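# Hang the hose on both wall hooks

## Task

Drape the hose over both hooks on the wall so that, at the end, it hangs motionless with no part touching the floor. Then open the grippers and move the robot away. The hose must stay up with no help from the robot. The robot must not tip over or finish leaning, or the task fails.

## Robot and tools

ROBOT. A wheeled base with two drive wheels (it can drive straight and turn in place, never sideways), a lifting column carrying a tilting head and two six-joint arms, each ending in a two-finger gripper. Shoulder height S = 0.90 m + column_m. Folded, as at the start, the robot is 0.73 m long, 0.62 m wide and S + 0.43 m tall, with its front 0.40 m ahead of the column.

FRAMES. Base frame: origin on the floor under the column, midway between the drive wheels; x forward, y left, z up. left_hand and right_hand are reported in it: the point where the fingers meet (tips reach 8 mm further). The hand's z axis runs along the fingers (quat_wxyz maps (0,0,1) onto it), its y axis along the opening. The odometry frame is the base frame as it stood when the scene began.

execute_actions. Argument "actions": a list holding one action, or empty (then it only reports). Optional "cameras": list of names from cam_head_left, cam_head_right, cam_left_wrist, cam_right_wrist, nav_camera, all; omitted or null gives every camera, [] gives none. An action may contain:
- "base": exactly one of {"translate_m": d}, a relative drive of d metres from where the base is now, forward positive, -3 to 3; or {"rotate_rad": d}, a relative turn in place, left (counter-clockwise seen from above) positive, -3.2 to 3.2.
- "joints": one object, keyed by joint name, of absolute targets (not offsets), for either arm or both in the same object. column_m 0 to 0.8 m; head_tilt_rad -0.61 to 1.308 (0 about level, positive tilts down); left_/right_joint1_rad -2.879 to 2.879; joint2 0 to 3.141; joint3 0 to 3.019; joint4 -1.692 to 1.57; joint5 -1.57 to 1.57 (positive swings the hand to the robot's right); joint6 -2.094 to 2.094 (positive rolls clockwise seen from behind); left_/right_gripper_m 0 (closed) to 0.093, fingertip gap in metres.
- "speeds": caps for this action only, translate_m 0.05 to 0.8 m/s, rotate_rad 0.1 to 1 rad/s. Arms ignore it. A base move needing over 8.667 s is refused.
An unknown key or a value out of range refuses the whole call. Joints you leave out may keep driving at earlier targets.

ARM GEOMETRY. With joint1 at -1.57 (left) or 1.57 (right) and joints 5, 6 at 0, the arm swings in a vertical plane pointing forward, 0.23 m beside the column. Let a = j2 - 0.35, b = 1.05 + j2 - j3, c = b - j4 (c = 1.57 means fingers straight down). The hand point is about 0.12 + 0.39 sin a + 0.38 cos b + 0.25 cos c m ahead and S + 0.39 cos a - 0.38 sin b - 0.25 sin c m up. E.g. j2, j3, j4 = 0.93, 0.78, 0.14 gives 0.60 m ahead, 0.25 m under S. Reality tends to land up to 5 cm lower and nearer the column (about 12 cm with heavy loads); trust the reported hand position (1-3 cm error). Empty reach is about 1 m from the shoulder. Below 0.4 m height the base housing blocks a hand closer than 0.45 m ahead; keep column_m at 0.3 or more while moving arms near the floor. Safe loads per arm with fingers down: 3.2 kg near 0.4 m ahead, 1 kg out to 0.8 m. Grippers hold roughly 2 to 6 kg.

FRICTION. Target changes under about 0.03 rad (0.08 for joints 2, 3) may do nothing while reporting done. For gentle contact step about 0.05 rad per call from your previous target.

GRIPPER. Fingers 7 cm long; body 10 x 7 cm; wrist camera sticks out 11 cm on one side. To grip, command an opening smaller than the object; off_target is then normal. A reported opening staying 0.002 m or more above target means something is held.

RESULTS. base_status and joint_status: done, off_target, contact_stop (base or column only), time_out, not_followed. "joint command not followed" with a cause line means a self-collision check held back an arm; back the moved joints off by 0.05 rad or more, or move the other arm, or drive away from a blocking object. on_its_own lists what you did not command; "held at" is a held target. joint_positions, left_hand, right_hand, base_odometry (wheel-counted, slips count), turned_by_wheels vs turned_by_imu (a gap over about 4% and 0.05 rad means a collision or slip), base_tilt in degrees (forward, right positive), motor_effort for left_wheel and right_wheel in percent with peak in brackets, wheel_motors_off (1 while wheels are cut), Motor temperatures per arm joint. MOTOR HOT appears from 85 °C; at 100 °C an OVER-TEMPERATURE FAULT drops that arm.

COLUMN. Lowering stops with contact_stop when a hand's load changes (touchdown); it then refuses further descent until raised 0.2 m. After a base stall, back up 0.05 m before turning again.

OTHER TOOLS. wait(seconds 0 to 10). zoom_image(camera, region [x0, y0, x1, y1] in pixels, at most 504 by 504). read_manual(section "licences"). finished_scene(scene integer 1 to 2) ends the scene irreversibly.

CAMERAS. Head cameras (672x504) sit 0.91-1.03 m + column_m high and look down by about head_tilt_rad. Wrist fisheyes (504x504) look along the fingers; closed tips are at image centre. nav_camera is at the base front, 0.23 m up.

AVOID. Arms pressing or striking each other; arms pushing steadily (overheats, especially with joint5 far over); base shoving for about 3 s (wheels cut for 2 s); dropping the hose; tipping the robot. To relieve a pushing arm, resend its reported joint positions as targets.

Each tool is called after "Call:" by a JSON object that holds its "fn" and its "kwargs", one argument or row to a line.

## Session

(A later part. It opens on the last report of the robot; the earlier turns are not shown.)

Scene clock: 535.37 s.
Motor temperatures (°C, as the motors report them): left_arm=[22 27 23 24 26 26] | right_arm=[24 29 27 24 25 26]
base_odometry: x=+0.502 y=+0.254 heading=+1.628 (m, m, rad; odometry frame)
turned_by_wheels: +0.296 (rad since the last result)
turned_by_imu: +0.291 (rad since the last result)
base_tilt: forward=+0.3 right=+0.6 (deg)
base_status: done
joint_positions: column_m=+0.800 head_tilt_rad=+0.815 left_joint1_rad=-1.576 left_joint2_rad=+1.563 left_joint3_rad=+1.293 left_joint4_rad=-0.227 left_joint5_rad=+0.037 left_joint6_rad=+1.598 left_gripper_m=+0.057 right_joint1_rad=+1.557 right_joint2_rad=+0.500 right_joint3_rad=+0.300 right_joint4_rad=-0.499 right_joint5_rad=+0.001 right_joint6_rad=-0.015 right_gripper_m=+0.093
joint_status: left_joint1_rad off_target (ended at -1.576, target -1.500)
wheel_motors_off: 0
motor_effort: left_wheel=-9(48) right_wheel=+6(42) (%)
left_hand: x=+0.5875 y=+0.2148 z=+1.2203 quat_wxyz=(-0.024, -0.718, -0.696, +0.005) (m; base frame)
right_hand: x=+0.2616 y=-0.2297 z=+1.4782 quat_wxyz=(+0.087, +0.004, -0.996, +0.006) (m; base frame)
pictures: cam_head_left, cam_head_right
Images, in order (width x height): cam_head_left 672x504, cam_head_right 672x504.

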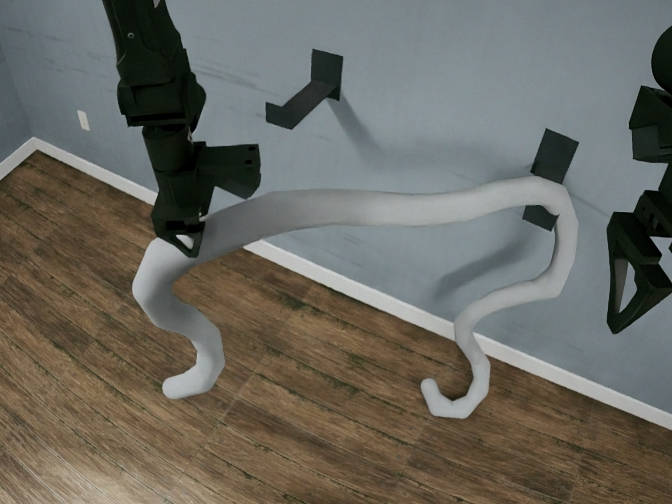

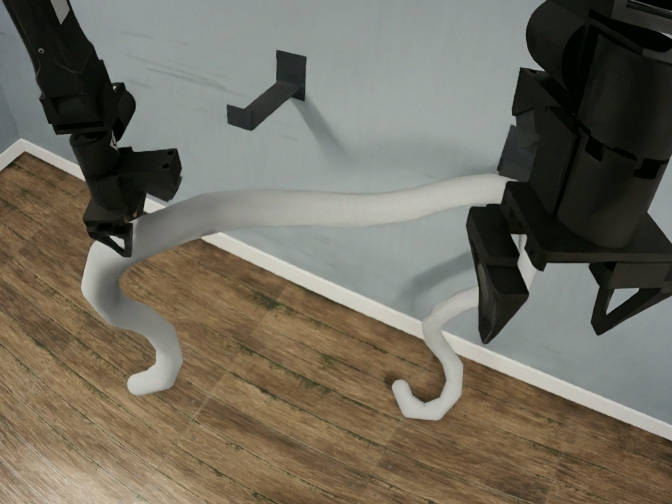

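Call:
{"fn": "execute_actions", "kwargs": {
  "actions": [
    {"base":{"rotate_rad":-0.295},"speeds":{"rotate_rad":0.25},"joints":{"left_joint1_rad":-1.36}}
  ],
  "cameras": []
}}

Call:
{"fn": "execute_actions", "kwargs": {
  "actions": [
    {"base":{"translate_m":0.5},"speeds":{"translate_m":0.15}}
  ],
  "cameras": ["cam_head_left","cam_left_wrist"]
}}

Scene clock: 538.30 s.
Motor temperatures (°C, as the motors report them): left_arm=[22 27 23 24 26 26] | right_arm=[24 29 27 24 25 26]
base_odometry: x=+0.502 y=+0.254 heading=+1.334 (m, m, rad; odometry frame)
turned_by_wheels: -0.294 (rad since the last result)
turned_by_imu: -0.292 (rad since the last result)
base_tilt: forward=+0.3 right=+0.6 (deg)
base_status: done
joint_positions: column_m=+0.800 head_tilt_rad=+0.815 left_joint1_rad=-1.399 left_joint2_rad=+1.563 left_joint3_rad=+1.283 left_joint4_rad=-0.236 left_joint5_rad=+0.022 left_joint6_rad=+1.599 left_gripper_m=+0.057 right_joint1_rad=+1.557 right_joint2_rad=+0.500 right_joint3_rad=+0.300 right_joint4_rad=-0.499 right_joint5_rad=+0.001 right_joint6_rad=-0.015 right_gripper_m=+0.093
joint_status: all done
wheel_motors_off: 0
motor_effort: left_wheel=+1(24) right_wheel=+1(22) (%)
left_hand: x=+0.5743 y=+0.3352 z=+1.2270 quat_wxyz=(+0.043, -0.685, -0.726, -0.047) (m; base frame)
right_hand: x=+0.2616 y=-0.2297 z=+1.4782 quat_wxyz=(+0.087, +0.004, -0.996, +0.006) (m; base frame)
pictures: none
No camera images: the call's "cameras" was empty. Leave "cameras" out to get every camera's image.

Scene clock: 542.63 s.
Motor temperatures (°C, as the motors report them): left_arm=[22 27 23 24 26 26] | right_arm=[24 29 27 24 25 26]
base_odometry: x=+0.619 y=+0.740 heading=+1.334 (m, m, rad; odometry frame)
turned_by_wheels: +0.000 (rad since the last result)
turned_by_imu: -0.001 (rad since the last result)
base_tilt: forward=+0.3 right=+0.6 (deg)
base_status: done
joint_positions: column_m=+0.800 head_tilt_rad=+0.815 left_joint1_rad=-1.393 left_joint2_rad=+1.572 left_joint3_rad=+1.267 left_joint4_rad=-0.246 left_joint5_rad=+0.021 left_joint6_rad=+1.621 left_gripper_m=+0.057 right_joint1_rad=+1.557 right_joint2_rad=+0.500 right_joint3_rad=+0.300 right_joint4_rad=-0.499 right_joint5_rad=+0.001 right_joint6_rad=-0.015 right_gripper_m=+0.093
joint_status: not commanded
wheel_motors_off: 0
motor_effort: left_wheel=+1(31) right_wheel=+1(46) (%)
left_hand: x=+0.5570 y=+0.3385 z=+1.2220 quat_wxyz=(+0.057, -0.691, -0.720, -0.036) (m; base frame)
right_hand: x=+0.2616 y=-0.2297 z=+1.4782 quat_wxyz=(+0.087, +0.004, -0.996, +0.006) (m; base frame)
pictures: cam_head_left, cam_left_wrist
Images, in order (width x height): cam_head_left 672x504, cam_left_wrist 504x504.

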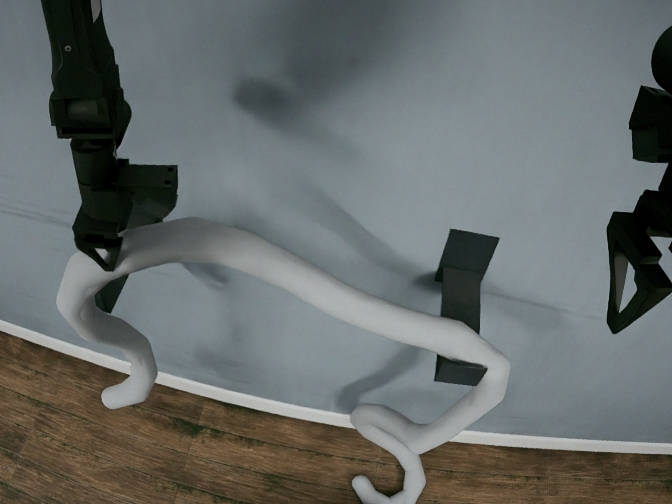

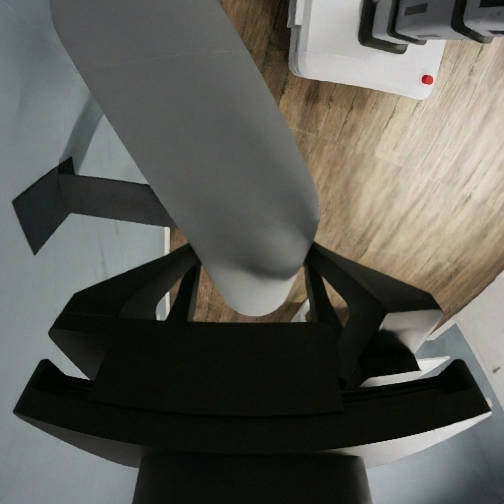

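Call:
{"fn": "execute_actions", "kwargs": {
  "actions": [
    {"base":{"translate_m":0.11},"speeds":{"translate_m":0.08},"joints":{"left_joint1_rad":-1.28}}
  ],
  "cameras": ["cam_head_left","cam_left_wrist"]
}}

Scene clock: 545.50 s.
Motor temperatures (°C, as the motors report them): left_arm=[22 27 23 24 26 26] | right_arm=[24 29 27 24 25 26]
base_odometry: x=+0.645 y=+0.847 heading=+1.334 (m, m, rad; odometry frame)
turned_by_wheels: +0.000 (rad since the last result)
turned_by_imu: +0.000 (rad since the last result)
base_tilt: forward=+0.3 right=+0.6 (deg)
base_status: done
joint_positions: column_m=+0.800 head_tilt_rad=+0.815 left_joint1_rad=-1.333 left_joint2_rad=+1.588 left_joint3_rad=+1.250 left_joint4_rad=-0.262 left_joint5_rad=+0.030 left_joint6_rad=+1.629 left_gripper_m=+0.057 right_joint1_rad=+1.557 right_joint2_rad=+0.500 right_joint3_rad=+0.300 right_joint4_rad=-0.499 right_joint5_rad=+0.001 right_joint6_rad=-0.015 right_gripper_m=+0.093
joint_status: left_joint1_rad time_out (moved +0.060 of +0.113)
wheel_motors_off: 0
on_its_own: left_joint1_rad reads -1.333 and still pushes toward -1.280 since a time_out
motor_effort: left_wheel=+1(34) right_wheel=+0(27) (%)
left_hand: x=+0.5310 y=+0.3749 z=+1.2207 quat_wxyz=(+0.087, -0.679, -0.728, -0.032) (m; base frame)
right_hand: x=+0.2616 y=-0.2297 z=+1.4782 quat_wxyz=(+0.087, +0.004, -0.996, +0.006) (m; base frame)
pictures: cam_head_left, cam_left_wrist
Images, in order (width x height): cam_head_left 672x504, cam_left_wrist 504x504.

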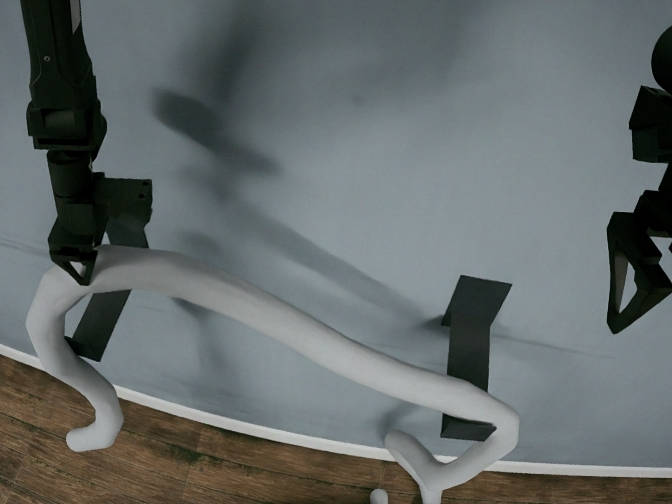

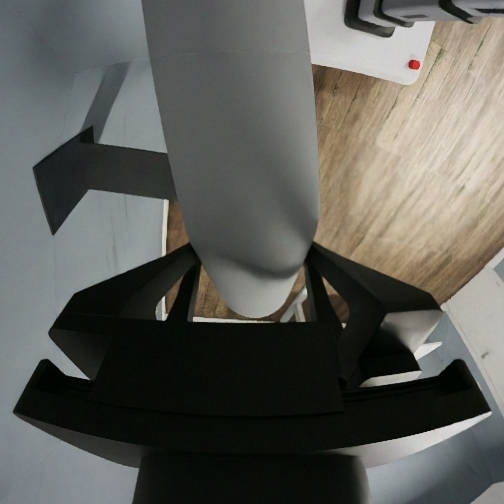

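Call:
{"fn": "execute_actions", "kwargs": {
  "actions": [
    {"joints":{"column_m":0.64}}
  ],
  "cameras": ["cam_head_left","cam_left_wrist"]
}}

Scene clock: 548.57 s.
Motor temperatures (°C, as the motors report them): left_arm=[22 27 23 24 26 26] | right_arm=[24 29 27 24 25 26]
base_odometry: x=+0.645 y=+0.847 heading=+1.334 (m, m, rad; odometry frame)
turned_by_wheels: +0.000 (rad since the last result)
turned_by_imu: +0.000 (rad since the last result)
base_tilt: forward=+0.3 right=+0.6 (deg)
base_status: not commanded
joint_positions: column_m=+0.640 head_tilt_rad=+0.815 left_joint1_rad=-1.298 left_joint2_rad=+1.583 left_joint3_rad=+1.222 left_joint4_rad=-0.299 left_joint5_rad=+0.005 left_joint6_rad=+1.603 left_gripper_m=+0.057 right_joint1_rad=+1.557 right_joint2_rad=+0.500 right_joint3_rad=+0.300 right_joint4_rad=-0.499 right_joint5_rad=+0.001 right_joint6_rad=-0.015 right_gripper_m=+0.093
joint_status: all done
wheel_motors_off: 0
motor_effort: left_wheel=+5(6) right_wheel=-4(1) (%)
left_hand: x=+0.5038 y=+0.3975 z=+1.0681 quat_wxyz=(+0.126, -0.657, -0.742, -0.028) (m; base frame)
right_hand: x=+0.2616 y=-0.2297 z=+1.3184 quat_wxyz=(+0.087, +0.004, -0.996, +0.006) (m; base frame)
pictures: cam_head_left, cam_left_wrist
Images, in order (width x height): cam_head_left 672x504, cam_left_wrist 504x504.

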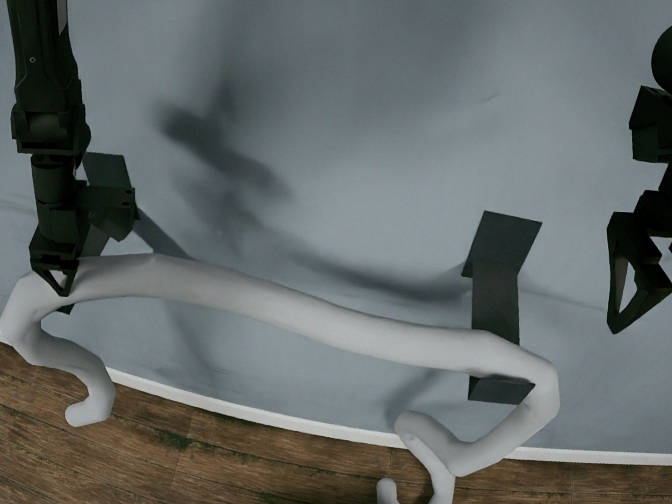

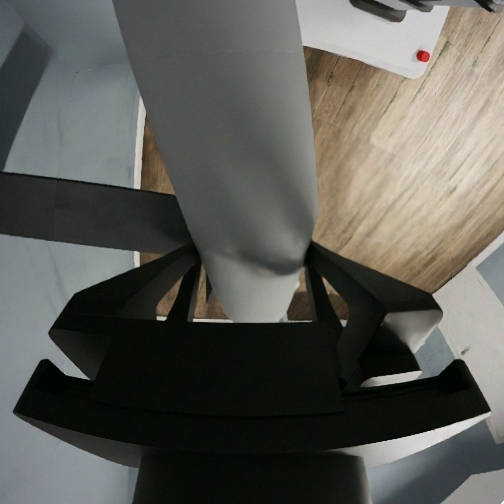

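Call:
{"fn": "execute_actions", "kwargs": {
  "actions": [
    {"base":{"translate_m":0.05},"speeds":{"translate_m":0.06}}
  ],
  "cameras": []
}}

Call:
{"fn": "execute_actions", "kwargs": {
  "actions": [
    {"joints":{"left_gripper_m":0.093,"left_joint1_rad":-1.30}}
  ],
  "cameras": ["cam_head_left","cam_left_wrist"]
}}

Scene clock: 550.87 s.
Motor temperatures (°C, as the motors report them): left_arm=[22 27 23 24 26 26] | right_arm=[24 29 27 24 25 26]
base_odometry: x=+0.656 y=+0.895 heading=+1.335 (m, m, rad; odometry frame)
turned_by_wheels: +0.001 (rad since the last result)
turned_by_imu: +0.001 (rad since the last result)
base_tilt: forward=+0.3 right=+0.6 (deg)
base_status: done
joint_positions: column_m=+0.640 head_tilt_rad=+0.815 left_joint1_rad=-1.290 left_joint2_rad=+1.590 left_joint3_rad=+1.177 left_joint4_rad=-0.340 left_joint5_rad=+0.002 left_joint6_rad=+1.595 left_gripper_m=+0.057 right_joint1_rad=+1.557 right_joint2_rad=+0.500 right_joint3_rad=+0.300 right_joint4_rad=-0.499 right_joint5_rad=+0.001 right_joint6_rad=-0.015 right_gripper_m=+0.093
joint_status: not commanded
wheel_motors_off: 0
motor_effort: left_wheel=+3(37) right_wheel=+2(27) (%)
left_hand: x=+0.4626 y=+0.3975 z=+1.0679 quat_wxyz=(+0.158, -0.646, -0.747, +0.003) (m; base frame)
right_hand: x=+0.2616 y=-0.2297 z=+1.3184 quat_wxyz=(+0.087, +0.004, -0.996, +0.006) (m; base frame)
pictures: none
No camera images: the call's "cameras" was empty. Leave "cameras" out to get every camera's image.

Scene clock: 551.80 s.
Motor temperatures (°C, as the motors report them): left_arm=[22 27 23 24 26 26] | right_arm=[24 29 27 24 25 26]
base_odometry: x=+0.656 y=+0.895 heading=+1.335 (m, m, rad; odometry frame)
turned_by_wheels: +0.000 (rad since the last result)
turned_by_imu: +0.000 (rad since the last result)
base_tilt: forward=+0.3 right=+0.6 (deg)
base_status: not commanded
joint_positions: column_m=+0.640 head_tilt_rad=+0.815 left_joint1_rad=-1.297 left_joint2_rad=+1.560 left_joint3_rad=+1.244 left_joint4_rad=-0.293 left_joint5_rad=+0.002 left_joint6_rad=+1.595 left_gripper_m=+0.093 right_joint1_rad=+1.557 right_joint2_rad=+0.500 right_joint3_rad=+0.300 right_joint4_rad=-0.499 right_joint5_rad=+0.001 right_joint6_rad=-0.015 right_gripper_m=+0.093
joint_status: all done
wheel_motors_off: 0
motor_effort: left_wheel=+3(3) right_wheel=+0(2) (%)
left_hand: x=+0.5303 y=+0.4001 z=+1.0788 quat_wxyz=(+0.111, -0.657, -0.744, -0.050) (m; base frame)
right_hand: x=+0.2616 y=-0.2297 z=+1.3184 quat_wxyz=(+0.087, +0.004, -0.996, +0.006) (m; base frame)
pictures: cam_head_left, cam_left_wrist
Images, in order (width x height): cam_head_left 672x504, cam_left_wrist 504x504.

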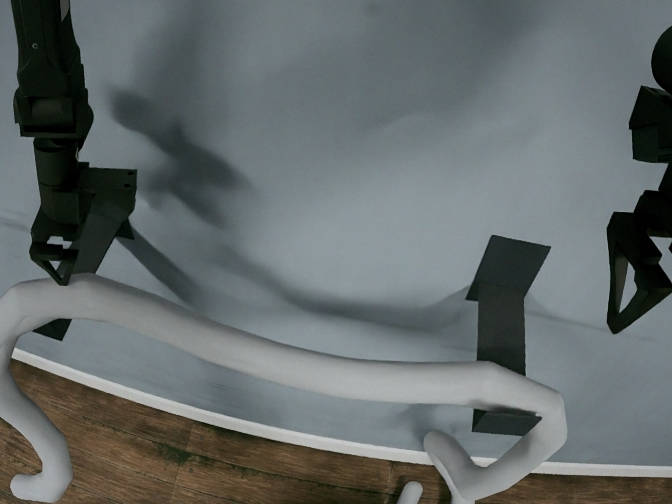

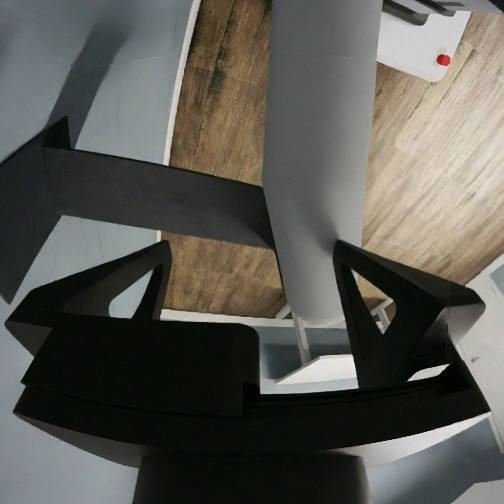

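Call:
{"fn": "execute_actions", "kwargs": {
  "actions": [
    {"joints":{"column_m":0.8}}
  ],
  "cameras": ["cam_head_left","cam_left_wrist"]
}}

Scene clock: 555.30 s.
Motor temperatures (°C, as the motors report them): left_arm=[22 27 23 24 26 26] | right_arm=[24 29 27 24 25 26]
base_odometry: x=+0.656 y=+0.895 heading=+1.335 (m, m, rad; odometry frame)
turned_by_wheels: +0.000 (rad since the last result)
turned_by_imu: +0.000 (rad since the last result)
base_tilt: forward=+0.3 right=+0.6 (deg)
base_status: not commanded
joint_positions: column_m=+0.800 head_tilt_rad=+0.815 left_joint1_rad=-1.297 left_joint2_rad=+1.553 left_joint3_rad=+1.274 left_joint4_rad=-0.262 left_joint5_rad=+0.002 left_joint6_rad=+1.595 left_gripper_m=+0.093 right_joint1_rad=+1.557 right_joint2_rad=+0.500 right_joint3_rad=+0.300 right_joint4_rad=-0.499 right_joint5_rad=+0.001 right_joint6_rad=-0.015 right_gripper_m=+0.093
joint_status: all done
wheel_motors_off: 0
motor_effort: left_wheel=+0(1) right_wheel=+2(4) (%)
left_hand: x=+0.5595 y=+0.4030 z=+1.2436 quat_wxyz=(+0.089, -0.661, -0.742, -0.075) (m; base frame)
right_hand: x=+0.2616 y=-0.2297 z=+1.4782 quat_wxyz=(+0.087, +0.004, -0.996, +0.006) (m; base frame)
pictures: cam_head_left, cam_left_wrist
Images, in order (width x height): cam_head_left 672x504, cam_left_wrist 504x504.

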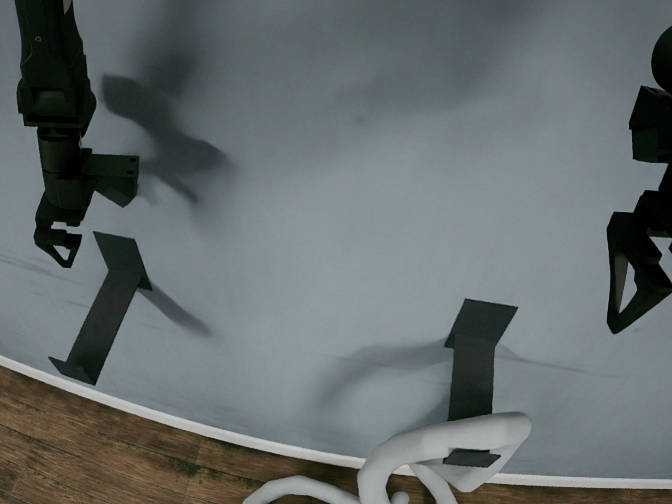

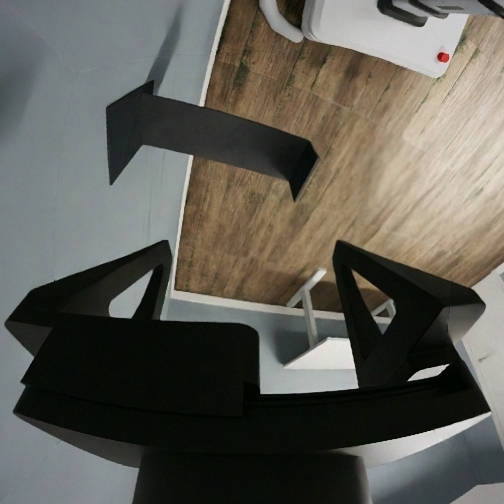

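Call:
{"fn": "execute_actions", "kwargs": {
  "actions": [
    {"base":{"translate_m":-0.65},"speeds":{"translate_m":0.4},"joints":{"left_joint1_rad":-1.57,"left_joint2_rad":2.05,"left_joint3_rad":1.6,"left_joint4_rad":0.95,"left_joint6_rad":0.6,"head_tilt_rad":0.9}}
  ],
  "cameras": []
}}

Call:
{"fn": "execute_actions", "kwargs": {
  "actions": [
    {"base":{"rotate_rad":-0.2},"joints":{"column_m":0.0}}
  ],
  "cameras": ["cam_head_left","cam_left_wrist","nav_camera"]
}}

Scene clock: 561.20 s.
Motor temperatures (°C, as the motors report them): left_arm=[22 27 23 24 26 26] | right_arm=[24 29 27 24 25 26]
base_odometry: x=+0.505 y=+0.263 heading=+1.337 (m, m, rad; odometry frame)
turned_by_wheels: +0.002 (rad since the last result)
turned_by_imu: +0.004 (rad since the last result)
base_tilt: forward=+0.3 right=+0.6 (deg)
base_status: done
joint_positions: column_m=+0.800 head_tilt_rad=+0.902 left_joint1_rad=-1.565 left_joint2_rad=+2.053 left_joint3_rad=+1.594 left_joint4_rad=+0.934 left_joint5_rad=+0.002 left_joint6_rad=+0.613 left_gripper_m=+0.093 right_joint1_rad=+1.557 right_joint2_rad=+0.500 right_joint3_rad=+0.300 right_joint4_rad=-0.499 right_joint5_rad=+0.001 right_joint6_rad=-0.015 right_gripper_m=+0.093
joint_status: all done
wheel_motors_off: 0
motor_effort: left_wheel=+2(44) right_wheel=-3(30) (%)
left_hand: x=+0.7365 y=+0.2290 z=+1.1355 quat_wxyz=(-0.456, -0.265, -0.837, -0.147) (m; base frame)
right_hand: x=+0.2616 y=-0.2297 z=+1.4782 quat_wxyz=(+0.087, +0.004, -0.996, +0.006) (m; base frame)
pictures: none
No camera images: the call's "cameras" was empty. Leave "cameras" out to get every camera's image.

Scene clock: 572.03 s.
Motor temperatures (°C, as the motors report them): left_arm=[22 28 23 24 26 26] | right_arm=[24 29 27 24 25 26]
base_odometry: x=+0.505 y=+0.263 heading=+1.138 (m, m, rad; odometry frame)
turned_by_wheels: -0.199 (rad since the last result)
turned_by_imu: -0.195 (rad since the last result)
base_tilt: forward=+0.3 right=+0.6 (deg)
base_status: done
joint_positions: column_m=+0.002 head_tilt_rad=+0.902 left_joint1_rad=-1.576 left_joint2_rad=+2.053 left_joint3_rad=+1.594 left_joint4_rad=+0.934 left_joint5_rad=+0.002 left_joint6_rad=+0.613 left_gripper_m=+0.093 right_joint1_rad=+1.557 right_joint2_rad=+0.500 right_joint3_rad=+0.300 right_joint4_rad=-0.499 right_joint5_rad=+0.001 right_joint6_rad=-0.015 right_gripper_m=+0.093
joint_status: all done
joint sent to its limit — the command would take column_m past its lower limit, so that joint was sent only as far as its limit.
wheel_motors_off: 0
motor_effort: left_wheel=+3(45) right_wheel=+0(39) (%)
left_hand: x=+0.7365 y=+0.2203 z=+0.3380 quat_wxyz=(-0.457, -0.266, -0.837, -0.142) (m; base frame)
right_hand: x=+0.2616 y=-0.2297 z=+0.6807 quat_wxyz=(+0.087, +0.004, -0.996, +0.006) (m; base frame)
pictures: cam_head_left, cam_left_wrist, nav_camera
Images, in order (width x height): cam_head_left 672x504, cam_left_wrist 504x504, nav_camera 672x504.

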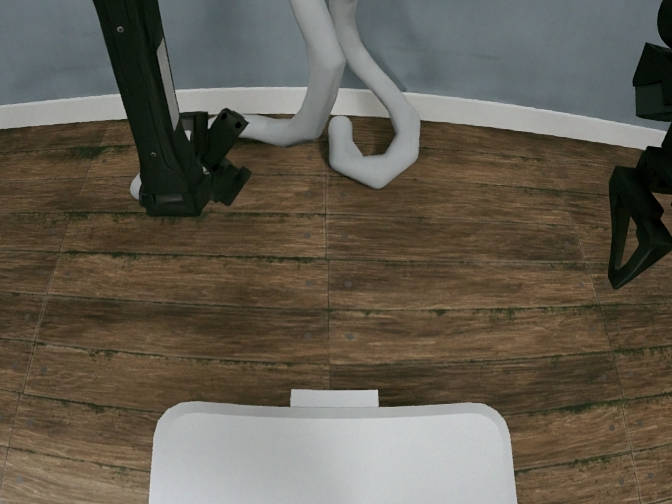

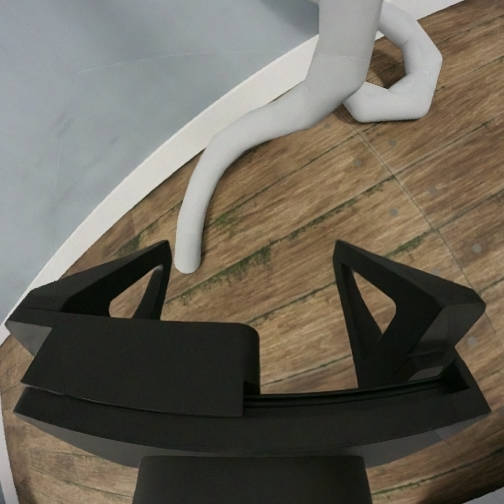

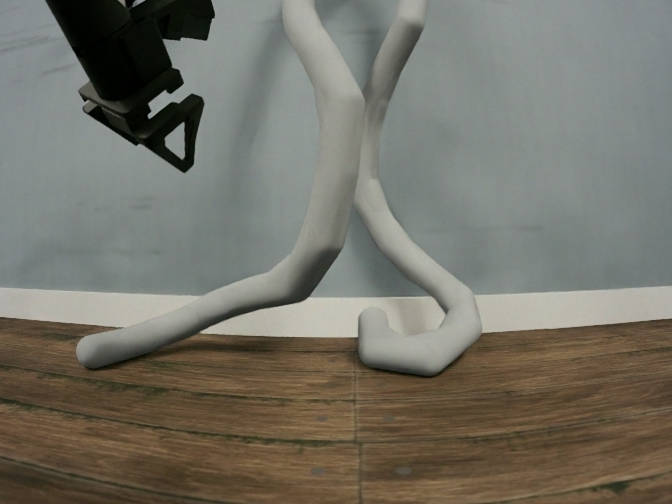

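Call:
{"fn": "execute_actions", "kwargs": {
  "actions": [
    {"base":{"rotate_rad":-0.21},"joints":{"left_joint2_rad":2.2,"left_joint3_rad":1.75,"left_joint6_rad":0.1}}
  ],
  "cameras": []
}}

Call:
{"fn": "execute_actions", "kwargs": {
  "actions": [
    {"base":{"translate_m":0.2},"speeds":{"translate_m":0.2}}
  ],
  "cameras": ["cam_left_wrist","nav_camera"]
}}

Scene clock: 574.77 s.
Motor temperatures (°C, as the motors report them): left_arm=[22 28 23 24 26 26] | right_arm=[24 29 27 24 25 26]
base_odometry: x=+0.505 y=+0.263 heading=+0.928 (m, m, rad; odometry frame)
turned_by_wheels: -0.209 (rad since the last result)
turned_by_imu: -0.208 (rad since the last result)
base_tilt: forward=+0.2 right=+0.6 (deg)
base_status: done
joint_positions: column_m=+0.002 head_tilt_rad=+0.902 left_joint1_rad=-1.575 left_joint2_rad=+2.205 left_joint3_rad=+1.745 left_joint4_rad=+0.934 left_joint5_rad=+0.002 left_joint6_rad=+0.114 left_gripper_m=+0.093 right_joint1_rad=+1.557 right_joint2_rad=+0.500 right_joint3_rad=+0.300 right_joint4_rad=-0.499 right_joint5_rad=+0.001 right_joint6_rad=-0.015 right_gripper_m=+0.093
joint_status: all done
wheel_motors_off: 0
motor_effort: left_wheel=+2(45) right_wheel=-1(19) (%)
left_hand: x=+0.7234 y=+0.2204 z=+0.2803 quat_wxyz=(-0.477, -0.051, -0.877, -0.024) (m; base frame)
right_hand: x=+0.2616 y=-0.2297 z=+0.6807 quat_wxyz=(+0.087, +0.004, -0.996, +0.006) (m; base frame)
pictures: none
No camera images: the call's "cameras" was empty. Leave "cameras" out to get every camera's image.

Scene clock: 576.97 s.
Motor temperatures (°C, as the motors report them): left_arm=[22 28 23 24 26 26] | right_arm=[24 29 27 24 25 26]
base_odometry: x=+0.624 y=+0.423 heading=+0.927 (m, m, rad; odometry frame)
turned_by_wheels: -0.001 (rad since the last result)
turned_by_imu: -0.001 (rad since the last result)
base_tilt: forward=+0.2 right=+0.6 (deg)
base_status: done
joint_positions: column_m=+0.002 head_tilt_rad=+0.902 left_joint1_rad=-1.575 left_joint2_rad=+2.204 left_joint3_rad=+1.746 left_joint4_rad=+0.934 left_joint5_rad=+0.001 left_joint6_rad=+0.114 left_gripper_m=+0.093 right_joint1_rad=+1.557 right_joint2_rad=+0.500 right_joint3_rad=+0.300 right_joint4_rad=-0.499 right_joint5_rad=+0.001 right_joint6_rad=-0.015 right_gripper_m=+0.093
joint_status: not commanded
wheel_motors_off: 0
motor_effort: left_wheel=-1(52) right_wheel=+0(36) (%)
left_hand: x=+0.7245 y=+0.2209 z=+0.2812 quat_wxyz=(-0.478, -0.050, -0.876, -0.025) (m; base frame)
right_hand: x=+0.2616 y=-0.2297 z=+0.6807 quat_wxyz=(+0.087, +0.004, -0.996, +0.006) (m; base frame)
pictures: cam_left_wrist, nav_camera
Images, in order (width x height): cam_left_wrist 504x504, nav_camera 672x504.

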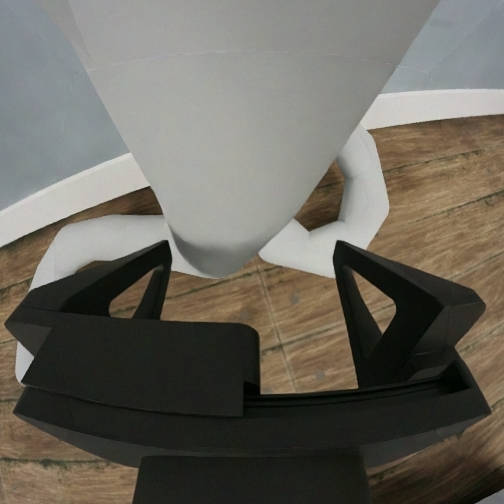

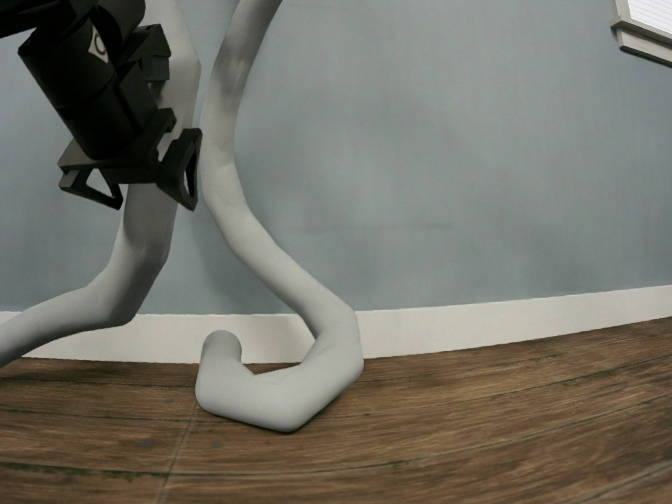

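Call:
{"fn": "execute_actions", "kwargs": {
  "actions": [
    {"base":{"translate_m":0.07},"speeds":{"translate_m":0.08}}
  ],
  "cameras": []
}}

Call:
{"fn": "execute_actions", "kwargs": {
  "actions": [
    {"joints":{"left_gripper_m":0.04}}
  ],
  "cameras": ["cam_left_wrist","nav_camera"]
}}

Scene clock: 579.07 s.
Motor temperatures (°C, as the motors report them): left_arm=[22 28 23 24 26 26] | right_arm=[24 29 27 24 25 26]
base_odometry: x=+0.666 y=+0.479 heading=+0.927 (m, m, rad; odometry frame)
turned_by_wheels: -0.001 (rad since the last result)
turned_by_imu: -0.001 (rad since the last result)
base_tilt: forward=+0.3 right=+0.6 (deg)
base_status: done
joint_positions: column_m=+0.002 head_tilt_rad=+0.902 left_joint1_rad=-1.575 left_joint2_rad=+2.204 left_joint3_rad=+1.745 left_joint4_rad=+0.934 left_joint5_rad=+0.001 left_joint6_rad=+0.114 left_gripper_m=+0.093 right_joint1_rad=+1.557 right_joint2_rad=+0.499 right_joint3_rad=+0.300 right_joint4_rad=-0.499 right_joint5_rad=+0.001 right_joint6_rad=-0.015 right_gripper_m=+0.093
joint_status: not commanded
wheel_motors_off: 0
motor_effort: left_wheel=-1(31) right_wheel=+3(31) (%)
left_hand: x=+0.7239 y=+0.2209 z=+0.2809 quat_wxyz=(-0.478, -0.050, -0.877, -0.025) (m; base frame)
right_hand: x=+0.2616 y=-0.2297 z=+0.6808 quat_wxyz=(+0.087, +0.004, -0.996, +0.006) (m; base frame)
pictures: none
No camera images: the call's "cameras" was empty. Leave "cameras" out to get every camera's image.

Scene clock: 579.67 s.
Motor temperatures (°C, as the motors report them): left_arm=[22 28 23 24 26 26] | right_arm=[24 29 27 24 25 26]
base_odometry: x=+0.666 y=+0.479 heading=+0.927 (m, m, rad; odometry frame)
turned_by_wheels: +0.000 (rad since the last result)
turned_by_imu: +0.000 (rad since the last result)
base_tilt: forward=+0.3 right=+0.6 (deg)
base_status: not commanded
joint_positions: column_m=+0.002 head_tilt_rad=+0.902 left_joint1_rad=-1.570 left_joint2_rad=+2.204 left_joint3_rad=+1.745 left_joint4_rad=+0.934 left_joint5_rad=+0.000 left_joint6_rad=+0.114 left_gripper_m=+0.040 right_joint1_rad=+1.557 right_joint2_rad=+0.499 right_joint3_rad=+0.300 right_joint4_rad=-0.499 right_joint5_rad=+0.001 right_joint6_rad=-0.015 right_gripper_m=+0.093
joint_status: all done
wheel_motors_off: 0
motor_effort: left_wheel=-2(1) right_wheel=+1(3) (%)
left_hand: x=+0.7239 y=+0.2249 z=+0.2809 quat_wxyz=(-0.478, -0.050, -0.877, -0.027) (m; base frame)
right_hand: x=+0.2616 y=-0.2297 z=+0.6808 quat_wxyz=(+0.087, +0.004, -0.996, +0.006) (m; base frame)
pictures: cam_left_wrist, nav_camera
Images, in order (width x height): cam_left_wrist 504x504, nav_camera 672x504.

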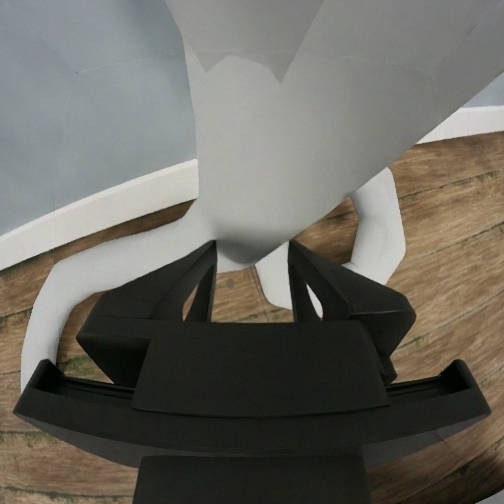

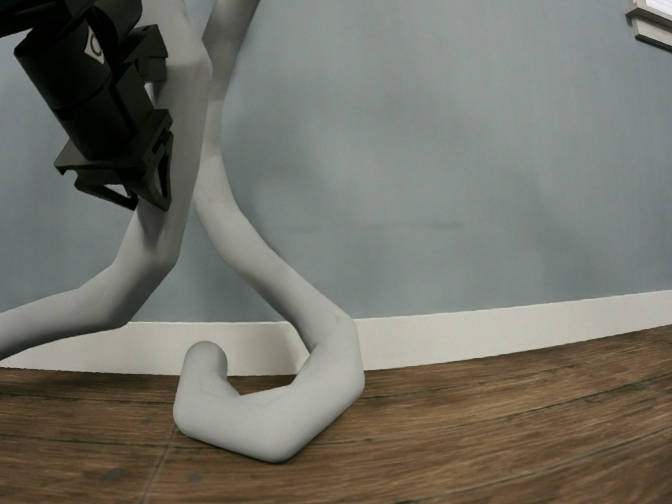

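Call:
{"fn": "execute_actions", "kwargs": {
  "actions": [
    {"base":{"translate_m":-0.14},"speeds":{"translate_m":0.15},"joints":{"left_gripper_m":0.093}}
  ],
  "cameras": []
}}

Call:
{"fn": "execute_actions", "kwargs": {
  "actions": [
    {"joints":{"left_joint2_rad":2.32,"left_joint3_rad":1.87,"left_joint4_rad":1.3}}
  ],
  "cameras": ["cam_left_wrist","nav_camera"]
}}

Scene clock: 582.13 s.
Motor temperatures (°C, as the motors report them): left_arm=[22 28 23 24 26 26] | right_arm=[24 29 27 24 25 26]
base_odometry: x=+0.582 y=+0.367 heading=+0.929 (m, m, rad; odometry frame)
turned_by_wheels: +0.002 (rad since the last result)
turned_by_imu: +0.002 (rad since the last result)
base_tilt: forward=+0.3 right=+0.6 (deg)
base_status: done
joint_positions: column_m=+0.002 head_tilt_rad=+0.902 left_joint1_rad=-1.570 left_joint2_rad=+2.204 left_joint3_rad=+1.745 left_joint4_rad=+0.934 left_joint5_rad=+0.000 left_joint6_rad=+0.113 left_gripper_m=+0.093 right_joint1_rad=+1.557 right_joint2_rad=+0.499 right_joint3_rad=+0.300 right_joint4_rad=-0.499 right_joint5_rad=+0.001 right_joint6_rad=-0.015 right_gripper_m=+0.093
joint_status: all done
wheel_motors_off: 0
motor_effort: left_wheel=+1(47) right_wheel=-2(25) (%)
left_hand: x=+0.7241 y=+0.2249 z=+0.2811 quat_wxyz=(-0.478, -0.050, -0.877, -0.027) (m; base frame)
right_hand: x=+0.2614 y=-0.2297 z=+0.6808 quat_wxyz=(+0.087, +0.004, -0.996, +0.006) (m; base frame)
pictures: none
No camera images: the call's "cameras" was empty. Leave "cameras" out to get every camera's image.

Scene clock: 583.10 s.
Motor temperatures (°C, as the motors report them): left_arm=[22 28 23 24 26 26] | right_arm=[24 29 27 24 25 26]
base_odometry: x=+0.582 y=+0.367 heading=+0.929 (m, m, rad; odometry frame)
turned_by_wheels: +0.000 (rad since the last result)
turned_by_imu: +0.000 (rad since the last result)
base_tilt: forward=+0.3 right=+0.6 (deg)
base_status: not commanded
joint_positions: column_m=+0.002 head_tilt_rad=+0.902 left_joint1_rad=-1.570 left_joint2_rad=+2.320 left_joint3_rad=+1.865 left_joint4_rad=+1.281 left_joint5_rad=+0.000 left_joint6_rad=+0.113 left_gripper_m=+0.093 right_joint1_rad=+1.557 right_joint2_rad=+0.499 right_joint3_rad=+0.300 right_joint4_rad=-0.499 right_joint5_rad=+0.001 right_joint6_rad=-0.015 right_gripper_m=+0.093
joint_status: all done
wheel_motors_off: 0
motor_effort: left_wheel=+2(2) right_wheel=-2(3) (%)
left_hand: x=+0.7441 y=+0.2249 z=+0.3186 quat_wxyz=(-0.624, -0.044, -0.780, -0.036) (m; base frame)
right_hand: x=+0.2614 y=-0.2297 z=+0.6808 quat_wxyz=(+0.087, +0.004, -0.996, +0.006) (m; base frame)
pictures: cam_left_wrist, nav_camera
Images, in order (width x height): cam_left_wrist 504x504, nav_camera 672x504.

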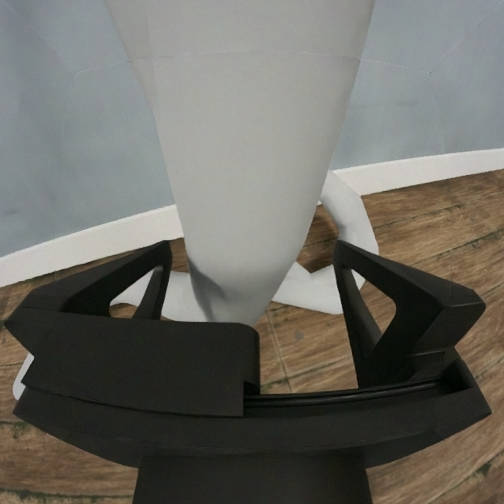

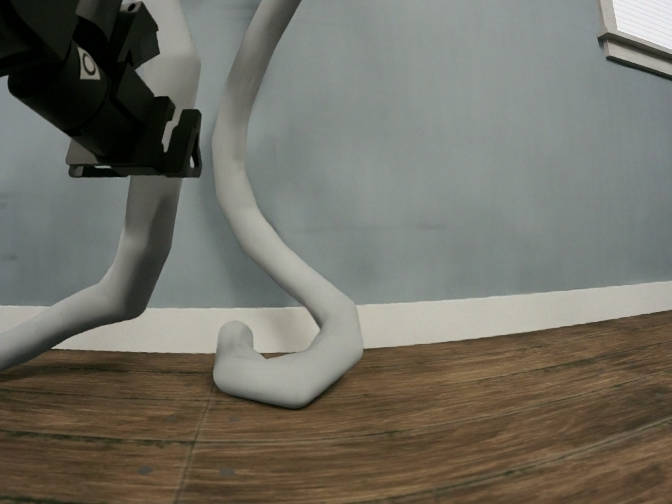

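Call:
{"fn": "execute_actions", "kwargs": {
  "actions": [
    {"base":{"translate_m":0.1},"speeds":{"translate_m":0.08}}
  ],
  "cameras": ["cam_left_wrist"]
}}

Call:
{"fn": "execute_actions", "kwargs": {
  "actions": [
    {"joints":{"left_gripper_m":0.04}}
  ],
  "cameras": ["cam_left_wrist","nav_camera"]
}}

Scene clock: 585.60 s.
Motor temperatures (°C, as the motors report them): left_arm=[22 28 23 24 26 26] | right_arm=[24 28 27 24 25 26]
base_odometry: x=+0.642 y=+0.447 heading=+0.928 (m, m, rad; odometry frame)
turned_by_wheels: -0.001 (rad since the last result)
turned_by_imu: -0.001 (rad since the last result)
base_tilt: forward=+0.3 right=+0.5 (deg)
base_status: done
joint_positions: column_m=+0.002 head_tilt_rad=+0.902 left_joint1_rad=-1.570 left_joint2_rad=+2.320 left_joint3_rad=+1.865 left_joint4_rad=+1.281 left_joint5_rad=+0.000 left_joint6_rad=+0.113 left_gripper_m=+0.093 right_joint1_rad=+1.557 right_joint2_rad=+0.499 right_joint3_rad=+0.300 right_joint4_rad=-0.499 right_joint5_rad=+0.001 right_joint6_rad=-0.015 right_gripper_m=+0.093
joint_status: not commanded
wheel_motors_off: 0
motor_effort: left_wheel=-1(32) right_wheel=+1(25) (%)
left_hand: x=+0.7439 y=+0.2249 z=+0.3183 quat_wxyz=(-0.624, -0.044, -0.780, -0.036) (m; base frame)
right_hand: x=+0.2615 y=-0.2297 z=+0.6808 quat_wxyz=(+0.087, +0.004, -0.996, +0.006) (m; base frame)
pictures: cam_left_wrist
Images, in order (width x height): cam_left_wrist 504x504.

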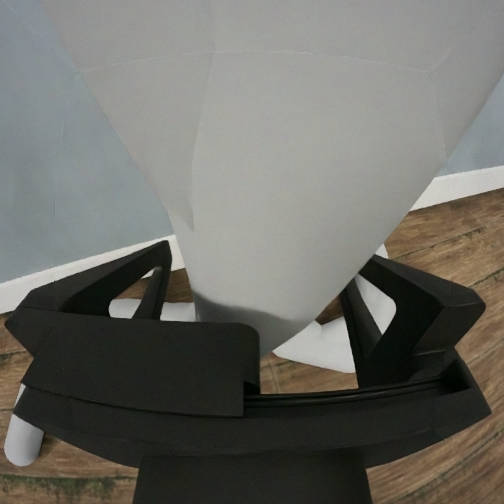

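Scene clock: 586.20 s.
Motor temperatures (°C, as the motors report them): left_arm=[22 28 23 24 26 26] | right_arm=[24 28 27 24 25 26]
base_odometry: x=+0.642 y=+0.447 heading=+0.928 (m, m, rad; odometry frame)
turned_by_wheels: +0.000 (rad since the last result)
turned_by_imu: +0.000 (rad since the last result)
base_tilt: forward=+0.2 right=+0.6 (deg)
base_status: not commanded
joint_positions: column_m=+0.002 head_tilt_rad=+0.902 left_joint1_rad=-1.570 left_joint2_rad=+2.320 left_joint3_rad=+1.865 left_joint4_rad=+1.281 left_joint5_rad=-0.003 left_joint6_rad=+0.114 left_gripper_m=+0.059 right_joint1_rad=+1.557 right_joint2_rad=+0.499 right_joint3_rad=+0.300 right_joint4_rad=-0.499 right_joint5_rad=+0.001 right_joint6_rad=-0.015 right_gripper_m=+0.093
joint_status: left_gripper_m off_target (ended at +0.059, target +0.040)
wheel_motors_off: 0
motor_effort: left_wheel=-1(1) right_wheel=+1(1) (%)
left_hand: x=+0.7439 y=+0.2262 z=+0.3184 quat_wxyz=(-0.624, -0.044, -0.780, -0.038) (m; base frame)
right_hand: x=+0.2615 y=-0.2297 z=+0.6808 quat_wxyz=(+0.087, +0.004, -0.996, +0.006) (m; base frame)
pictures: cam_left_wrist, nav_camera
Images, in order (width x height): cam_left_wrist 504x504, nav_camera 672x504.

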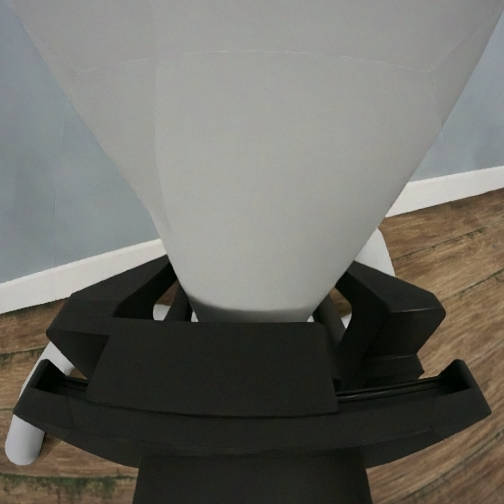

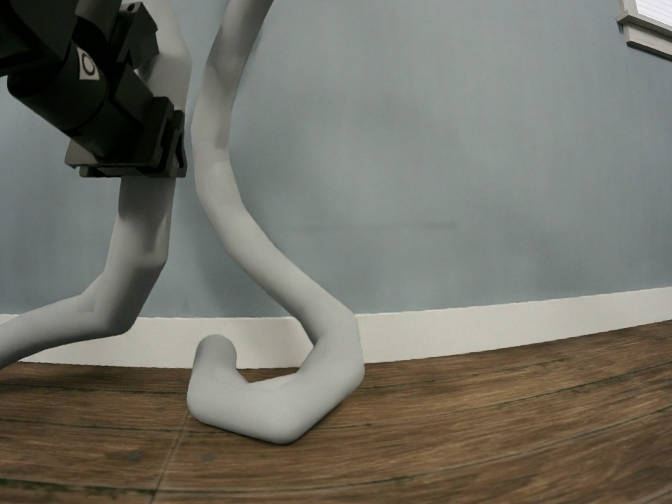

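Call:
{"fn": "execute_actions", "kwargs": {
  "actions": [
    {"joints":{"column_m":0.75,"left_joint2_rad":1.6,"left_joint3_rad":1.45,"left_joint4_rad":0.5,"left_joint6_rad":0,"head_tilt_rad":0.7},"base":{"translate_m":-0.22},"speeds":{"translate_m":0.05}}
  ],
  "cameras": []
}}

Call:
{"fn": "execute_actions", "kwargs": {
  "actions": [
    {"base":{"rotate_rad":0.45},"speeds":{"rotate_rad":0.15}}
  ],
  "cameras": ["cam_head_left","cam_head_right"]
}}

Scene clock: 598.10 s.
Motor temperatures (°C, as the motors report them): left_arm=[22 28 23 24 26 26] | right_arm=[24 28 27 24 25 26]
base_odometry: x=+0.510 y=+0.271 heading=+0.929 (m, m, rad; odometry frame)
turned_by_wheels: +0.001 (rad since the last result)
turned_by_imu: +0.003 (rad since the last result)
base_tilt: forward=+0.2 right=+0.5 (deg)
base_status: done
joint_positions: column_m=+0.750 head_tilt_rad=+0.716 left_joint1_rad=-1.570 left_joint2_rad=+1.625 left_joint3_rad=+1.427 left_joint4_rad=+0.490 left_joint5_rad=+0.003 left_joint6_rad=-0.017 left_gripper_m=+0.059 right_joint1_rad=+1.557 right_joint2_rad=+0.499 right_joint3_rad=+0.300 right_joint4_rad=-0.499 right_joint5_rad=+0.001 right_joint6_rad=-0.015 right_gripper_m=+0.093
joint_status: all done
wheel_motors_off: 0
motor_effort: left_wheel=+4(35) right_wheel=-2(35) (%)
left_hand: x=+0.7937 y=+0.2249 z=+1.2322 quat_wxyz=(-0.397, +0.007, -0.918, +0.004) (m; base frame)
right_hand: x=+0.2615 y=-0.2297 z=+1.4283 quat_wxyz=(+0.087, +0.004, -0.996, +0.006) (m; base frame)
pictures: none
No camera images: the call's "cameras" was empty. Leave "cameras" out to get every camera's image.

Scene clock: 602.00 s.
Motor temperatures (°C, as the motors report them): left_arm=[22 28 23 24 26 26] | right_arm=[24 28 27 24 25 26]
base_odometry: x=+0.511 y=+0.271 heading=+1.377 (m, m, rad; odometry frame)
turned_by_wheels: +0.448 (rad since the last result)
turned_by_imu: +0.441 (rad since the last result)
base_tilt: forward=+0.3 right=+0.6 (deg)
base_status: done
joint_positions: column_m=+0.750 head_tilt_rad=+0.716 left_joint1_rad=-1.619 left_joint2_rad=+1.631 left_joint3_rad=+1.427 left_joint4_rad=+0.488 left_joint5_rad=+0.040 left_joint6_rad=+0.022 left_gripper_m=+0.059 right_joint1_rad=+1.557 right_joint2_rad=+0.499 right_joint3_rad=+0.300 right_joint4_rad=-0.499 right_joint5_rad=+0.001 right_joint6_rad=-0.015 right_gripper_m=+0.093
joint_status: not commanded
wheel_motors_off: 0
motor_effort: left_wheel=-7(39) right_wheel=+6(33) (%)
left_hand: x=+0.7903 y=+0.1830 z=+1.2292 quat_wxyz=(-0.393, -0.021, -0.918, +0.038) (m; base frame)
right_hand: x=+0.2615 y=-0.2297 z=+1.4283 quat_wxyz=(+0.087, +0.004, -0.996, +0.006) (m; base frame)
pictures: cam_head_left, cam_head_right
Images, in order (width x height): cam_head_left 672x504, cam_head_right 672x504.

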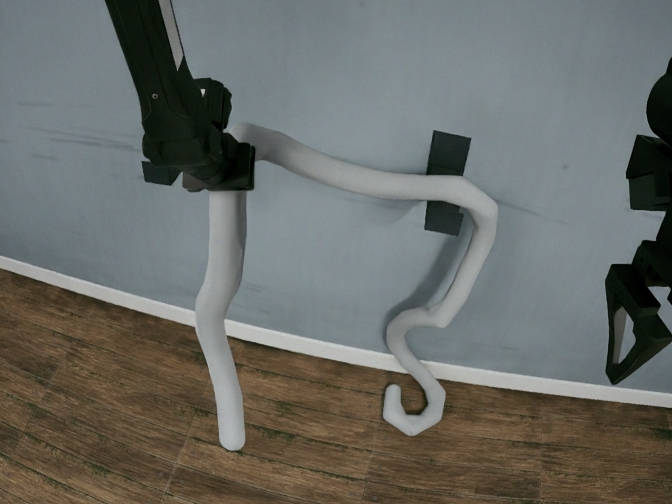

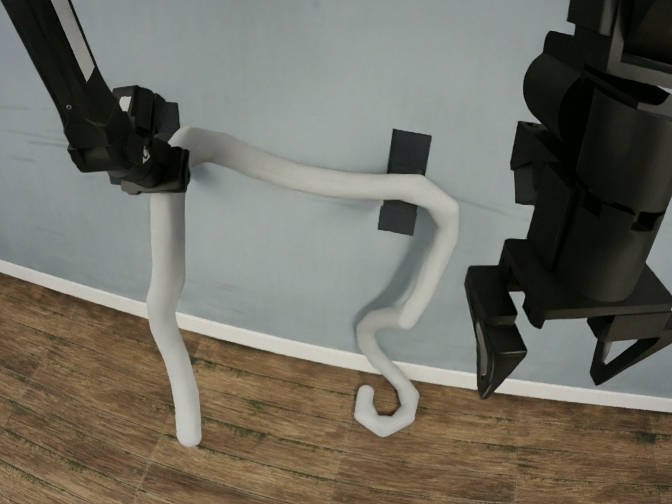

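Call:
{"fn": "execute_actions", "kwargs": {
  "actions": [
    {"base":{"rotate_rad":0.2},"speeds":{"rotate_rad":0.12},"joints":{"left_joint1_rad":-1.5}}
  ],
  "cameras": ["cam_head_left","cam_head_right"]
}}

Scene clock: 605.83 s.
Motor temperatures (°C, as the motors report them): left_arm=[22 29 24 24 27 26] | right_arm=[24 28 27 24 25 26]
base_odometry: x=+0.511 y=+0.271 heading=+1.571 (m, m, rad; odometry frame)
turned_by_wheels: +0.194 (rad since the last result)
turned_by_imu: +0.191 (rad since the last result)
base_tilt: forward=+0.3 right=+0.6 (deg)
base_status: done
joint_positions: column_m=+0.750 head_tilt_rad=+0.716 left_joint1_rad=-1.599 left_joint2_rad=+1.643 left_joint3_rad=+1.427 left_joint4_rad=+0.481 left_joint5_rad=+0.065 left_joint6_rad=+0.042 left_gripper_m=+0.059 right_joint1_rad=+1.557 right_joint2_rad=+0.499 right_joint3_rad=+0.300 right_joint4_rad=-0.499 right_joint5_rad=+0.001 right_joint6_rad=-0.015 right_gripper_m=+0.093
joint_status: left_joint1_rad time_out (moved +0.020 of +0.119)
wheel_motors_off: 0
on_its_own: left_joint1_rad reads -1.599 and still pushes toward -1.500 since a time_out
motor_effort: left_wheel=-10(40) right_wheel=+7(29) (%)
left_hand: x=+0.7834 y=+0.1929 z=+1.2190 quat_wxyz=(-0.384, -0.034, -0.922, +0.036) (m; base frame)
right_hand: x=+0.2615 y=-0.2297 z=+1.4283 quat_wxyz=(+0.087, +0.004, -0.996, +0.006) (m; base frame)
pictures: cam_head_left, cam_head_right
Images, in order (width x height): cam_head_left 672x504, cam_head_right 672x504.

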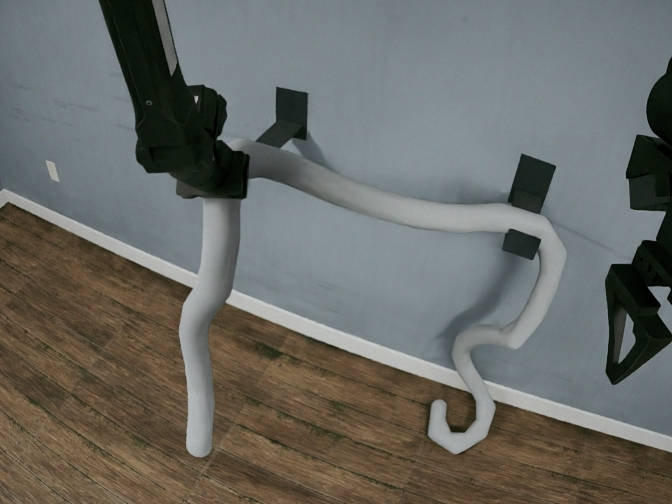

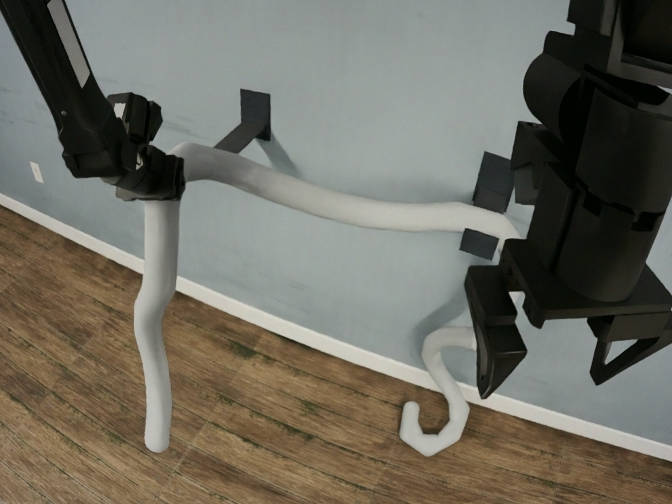

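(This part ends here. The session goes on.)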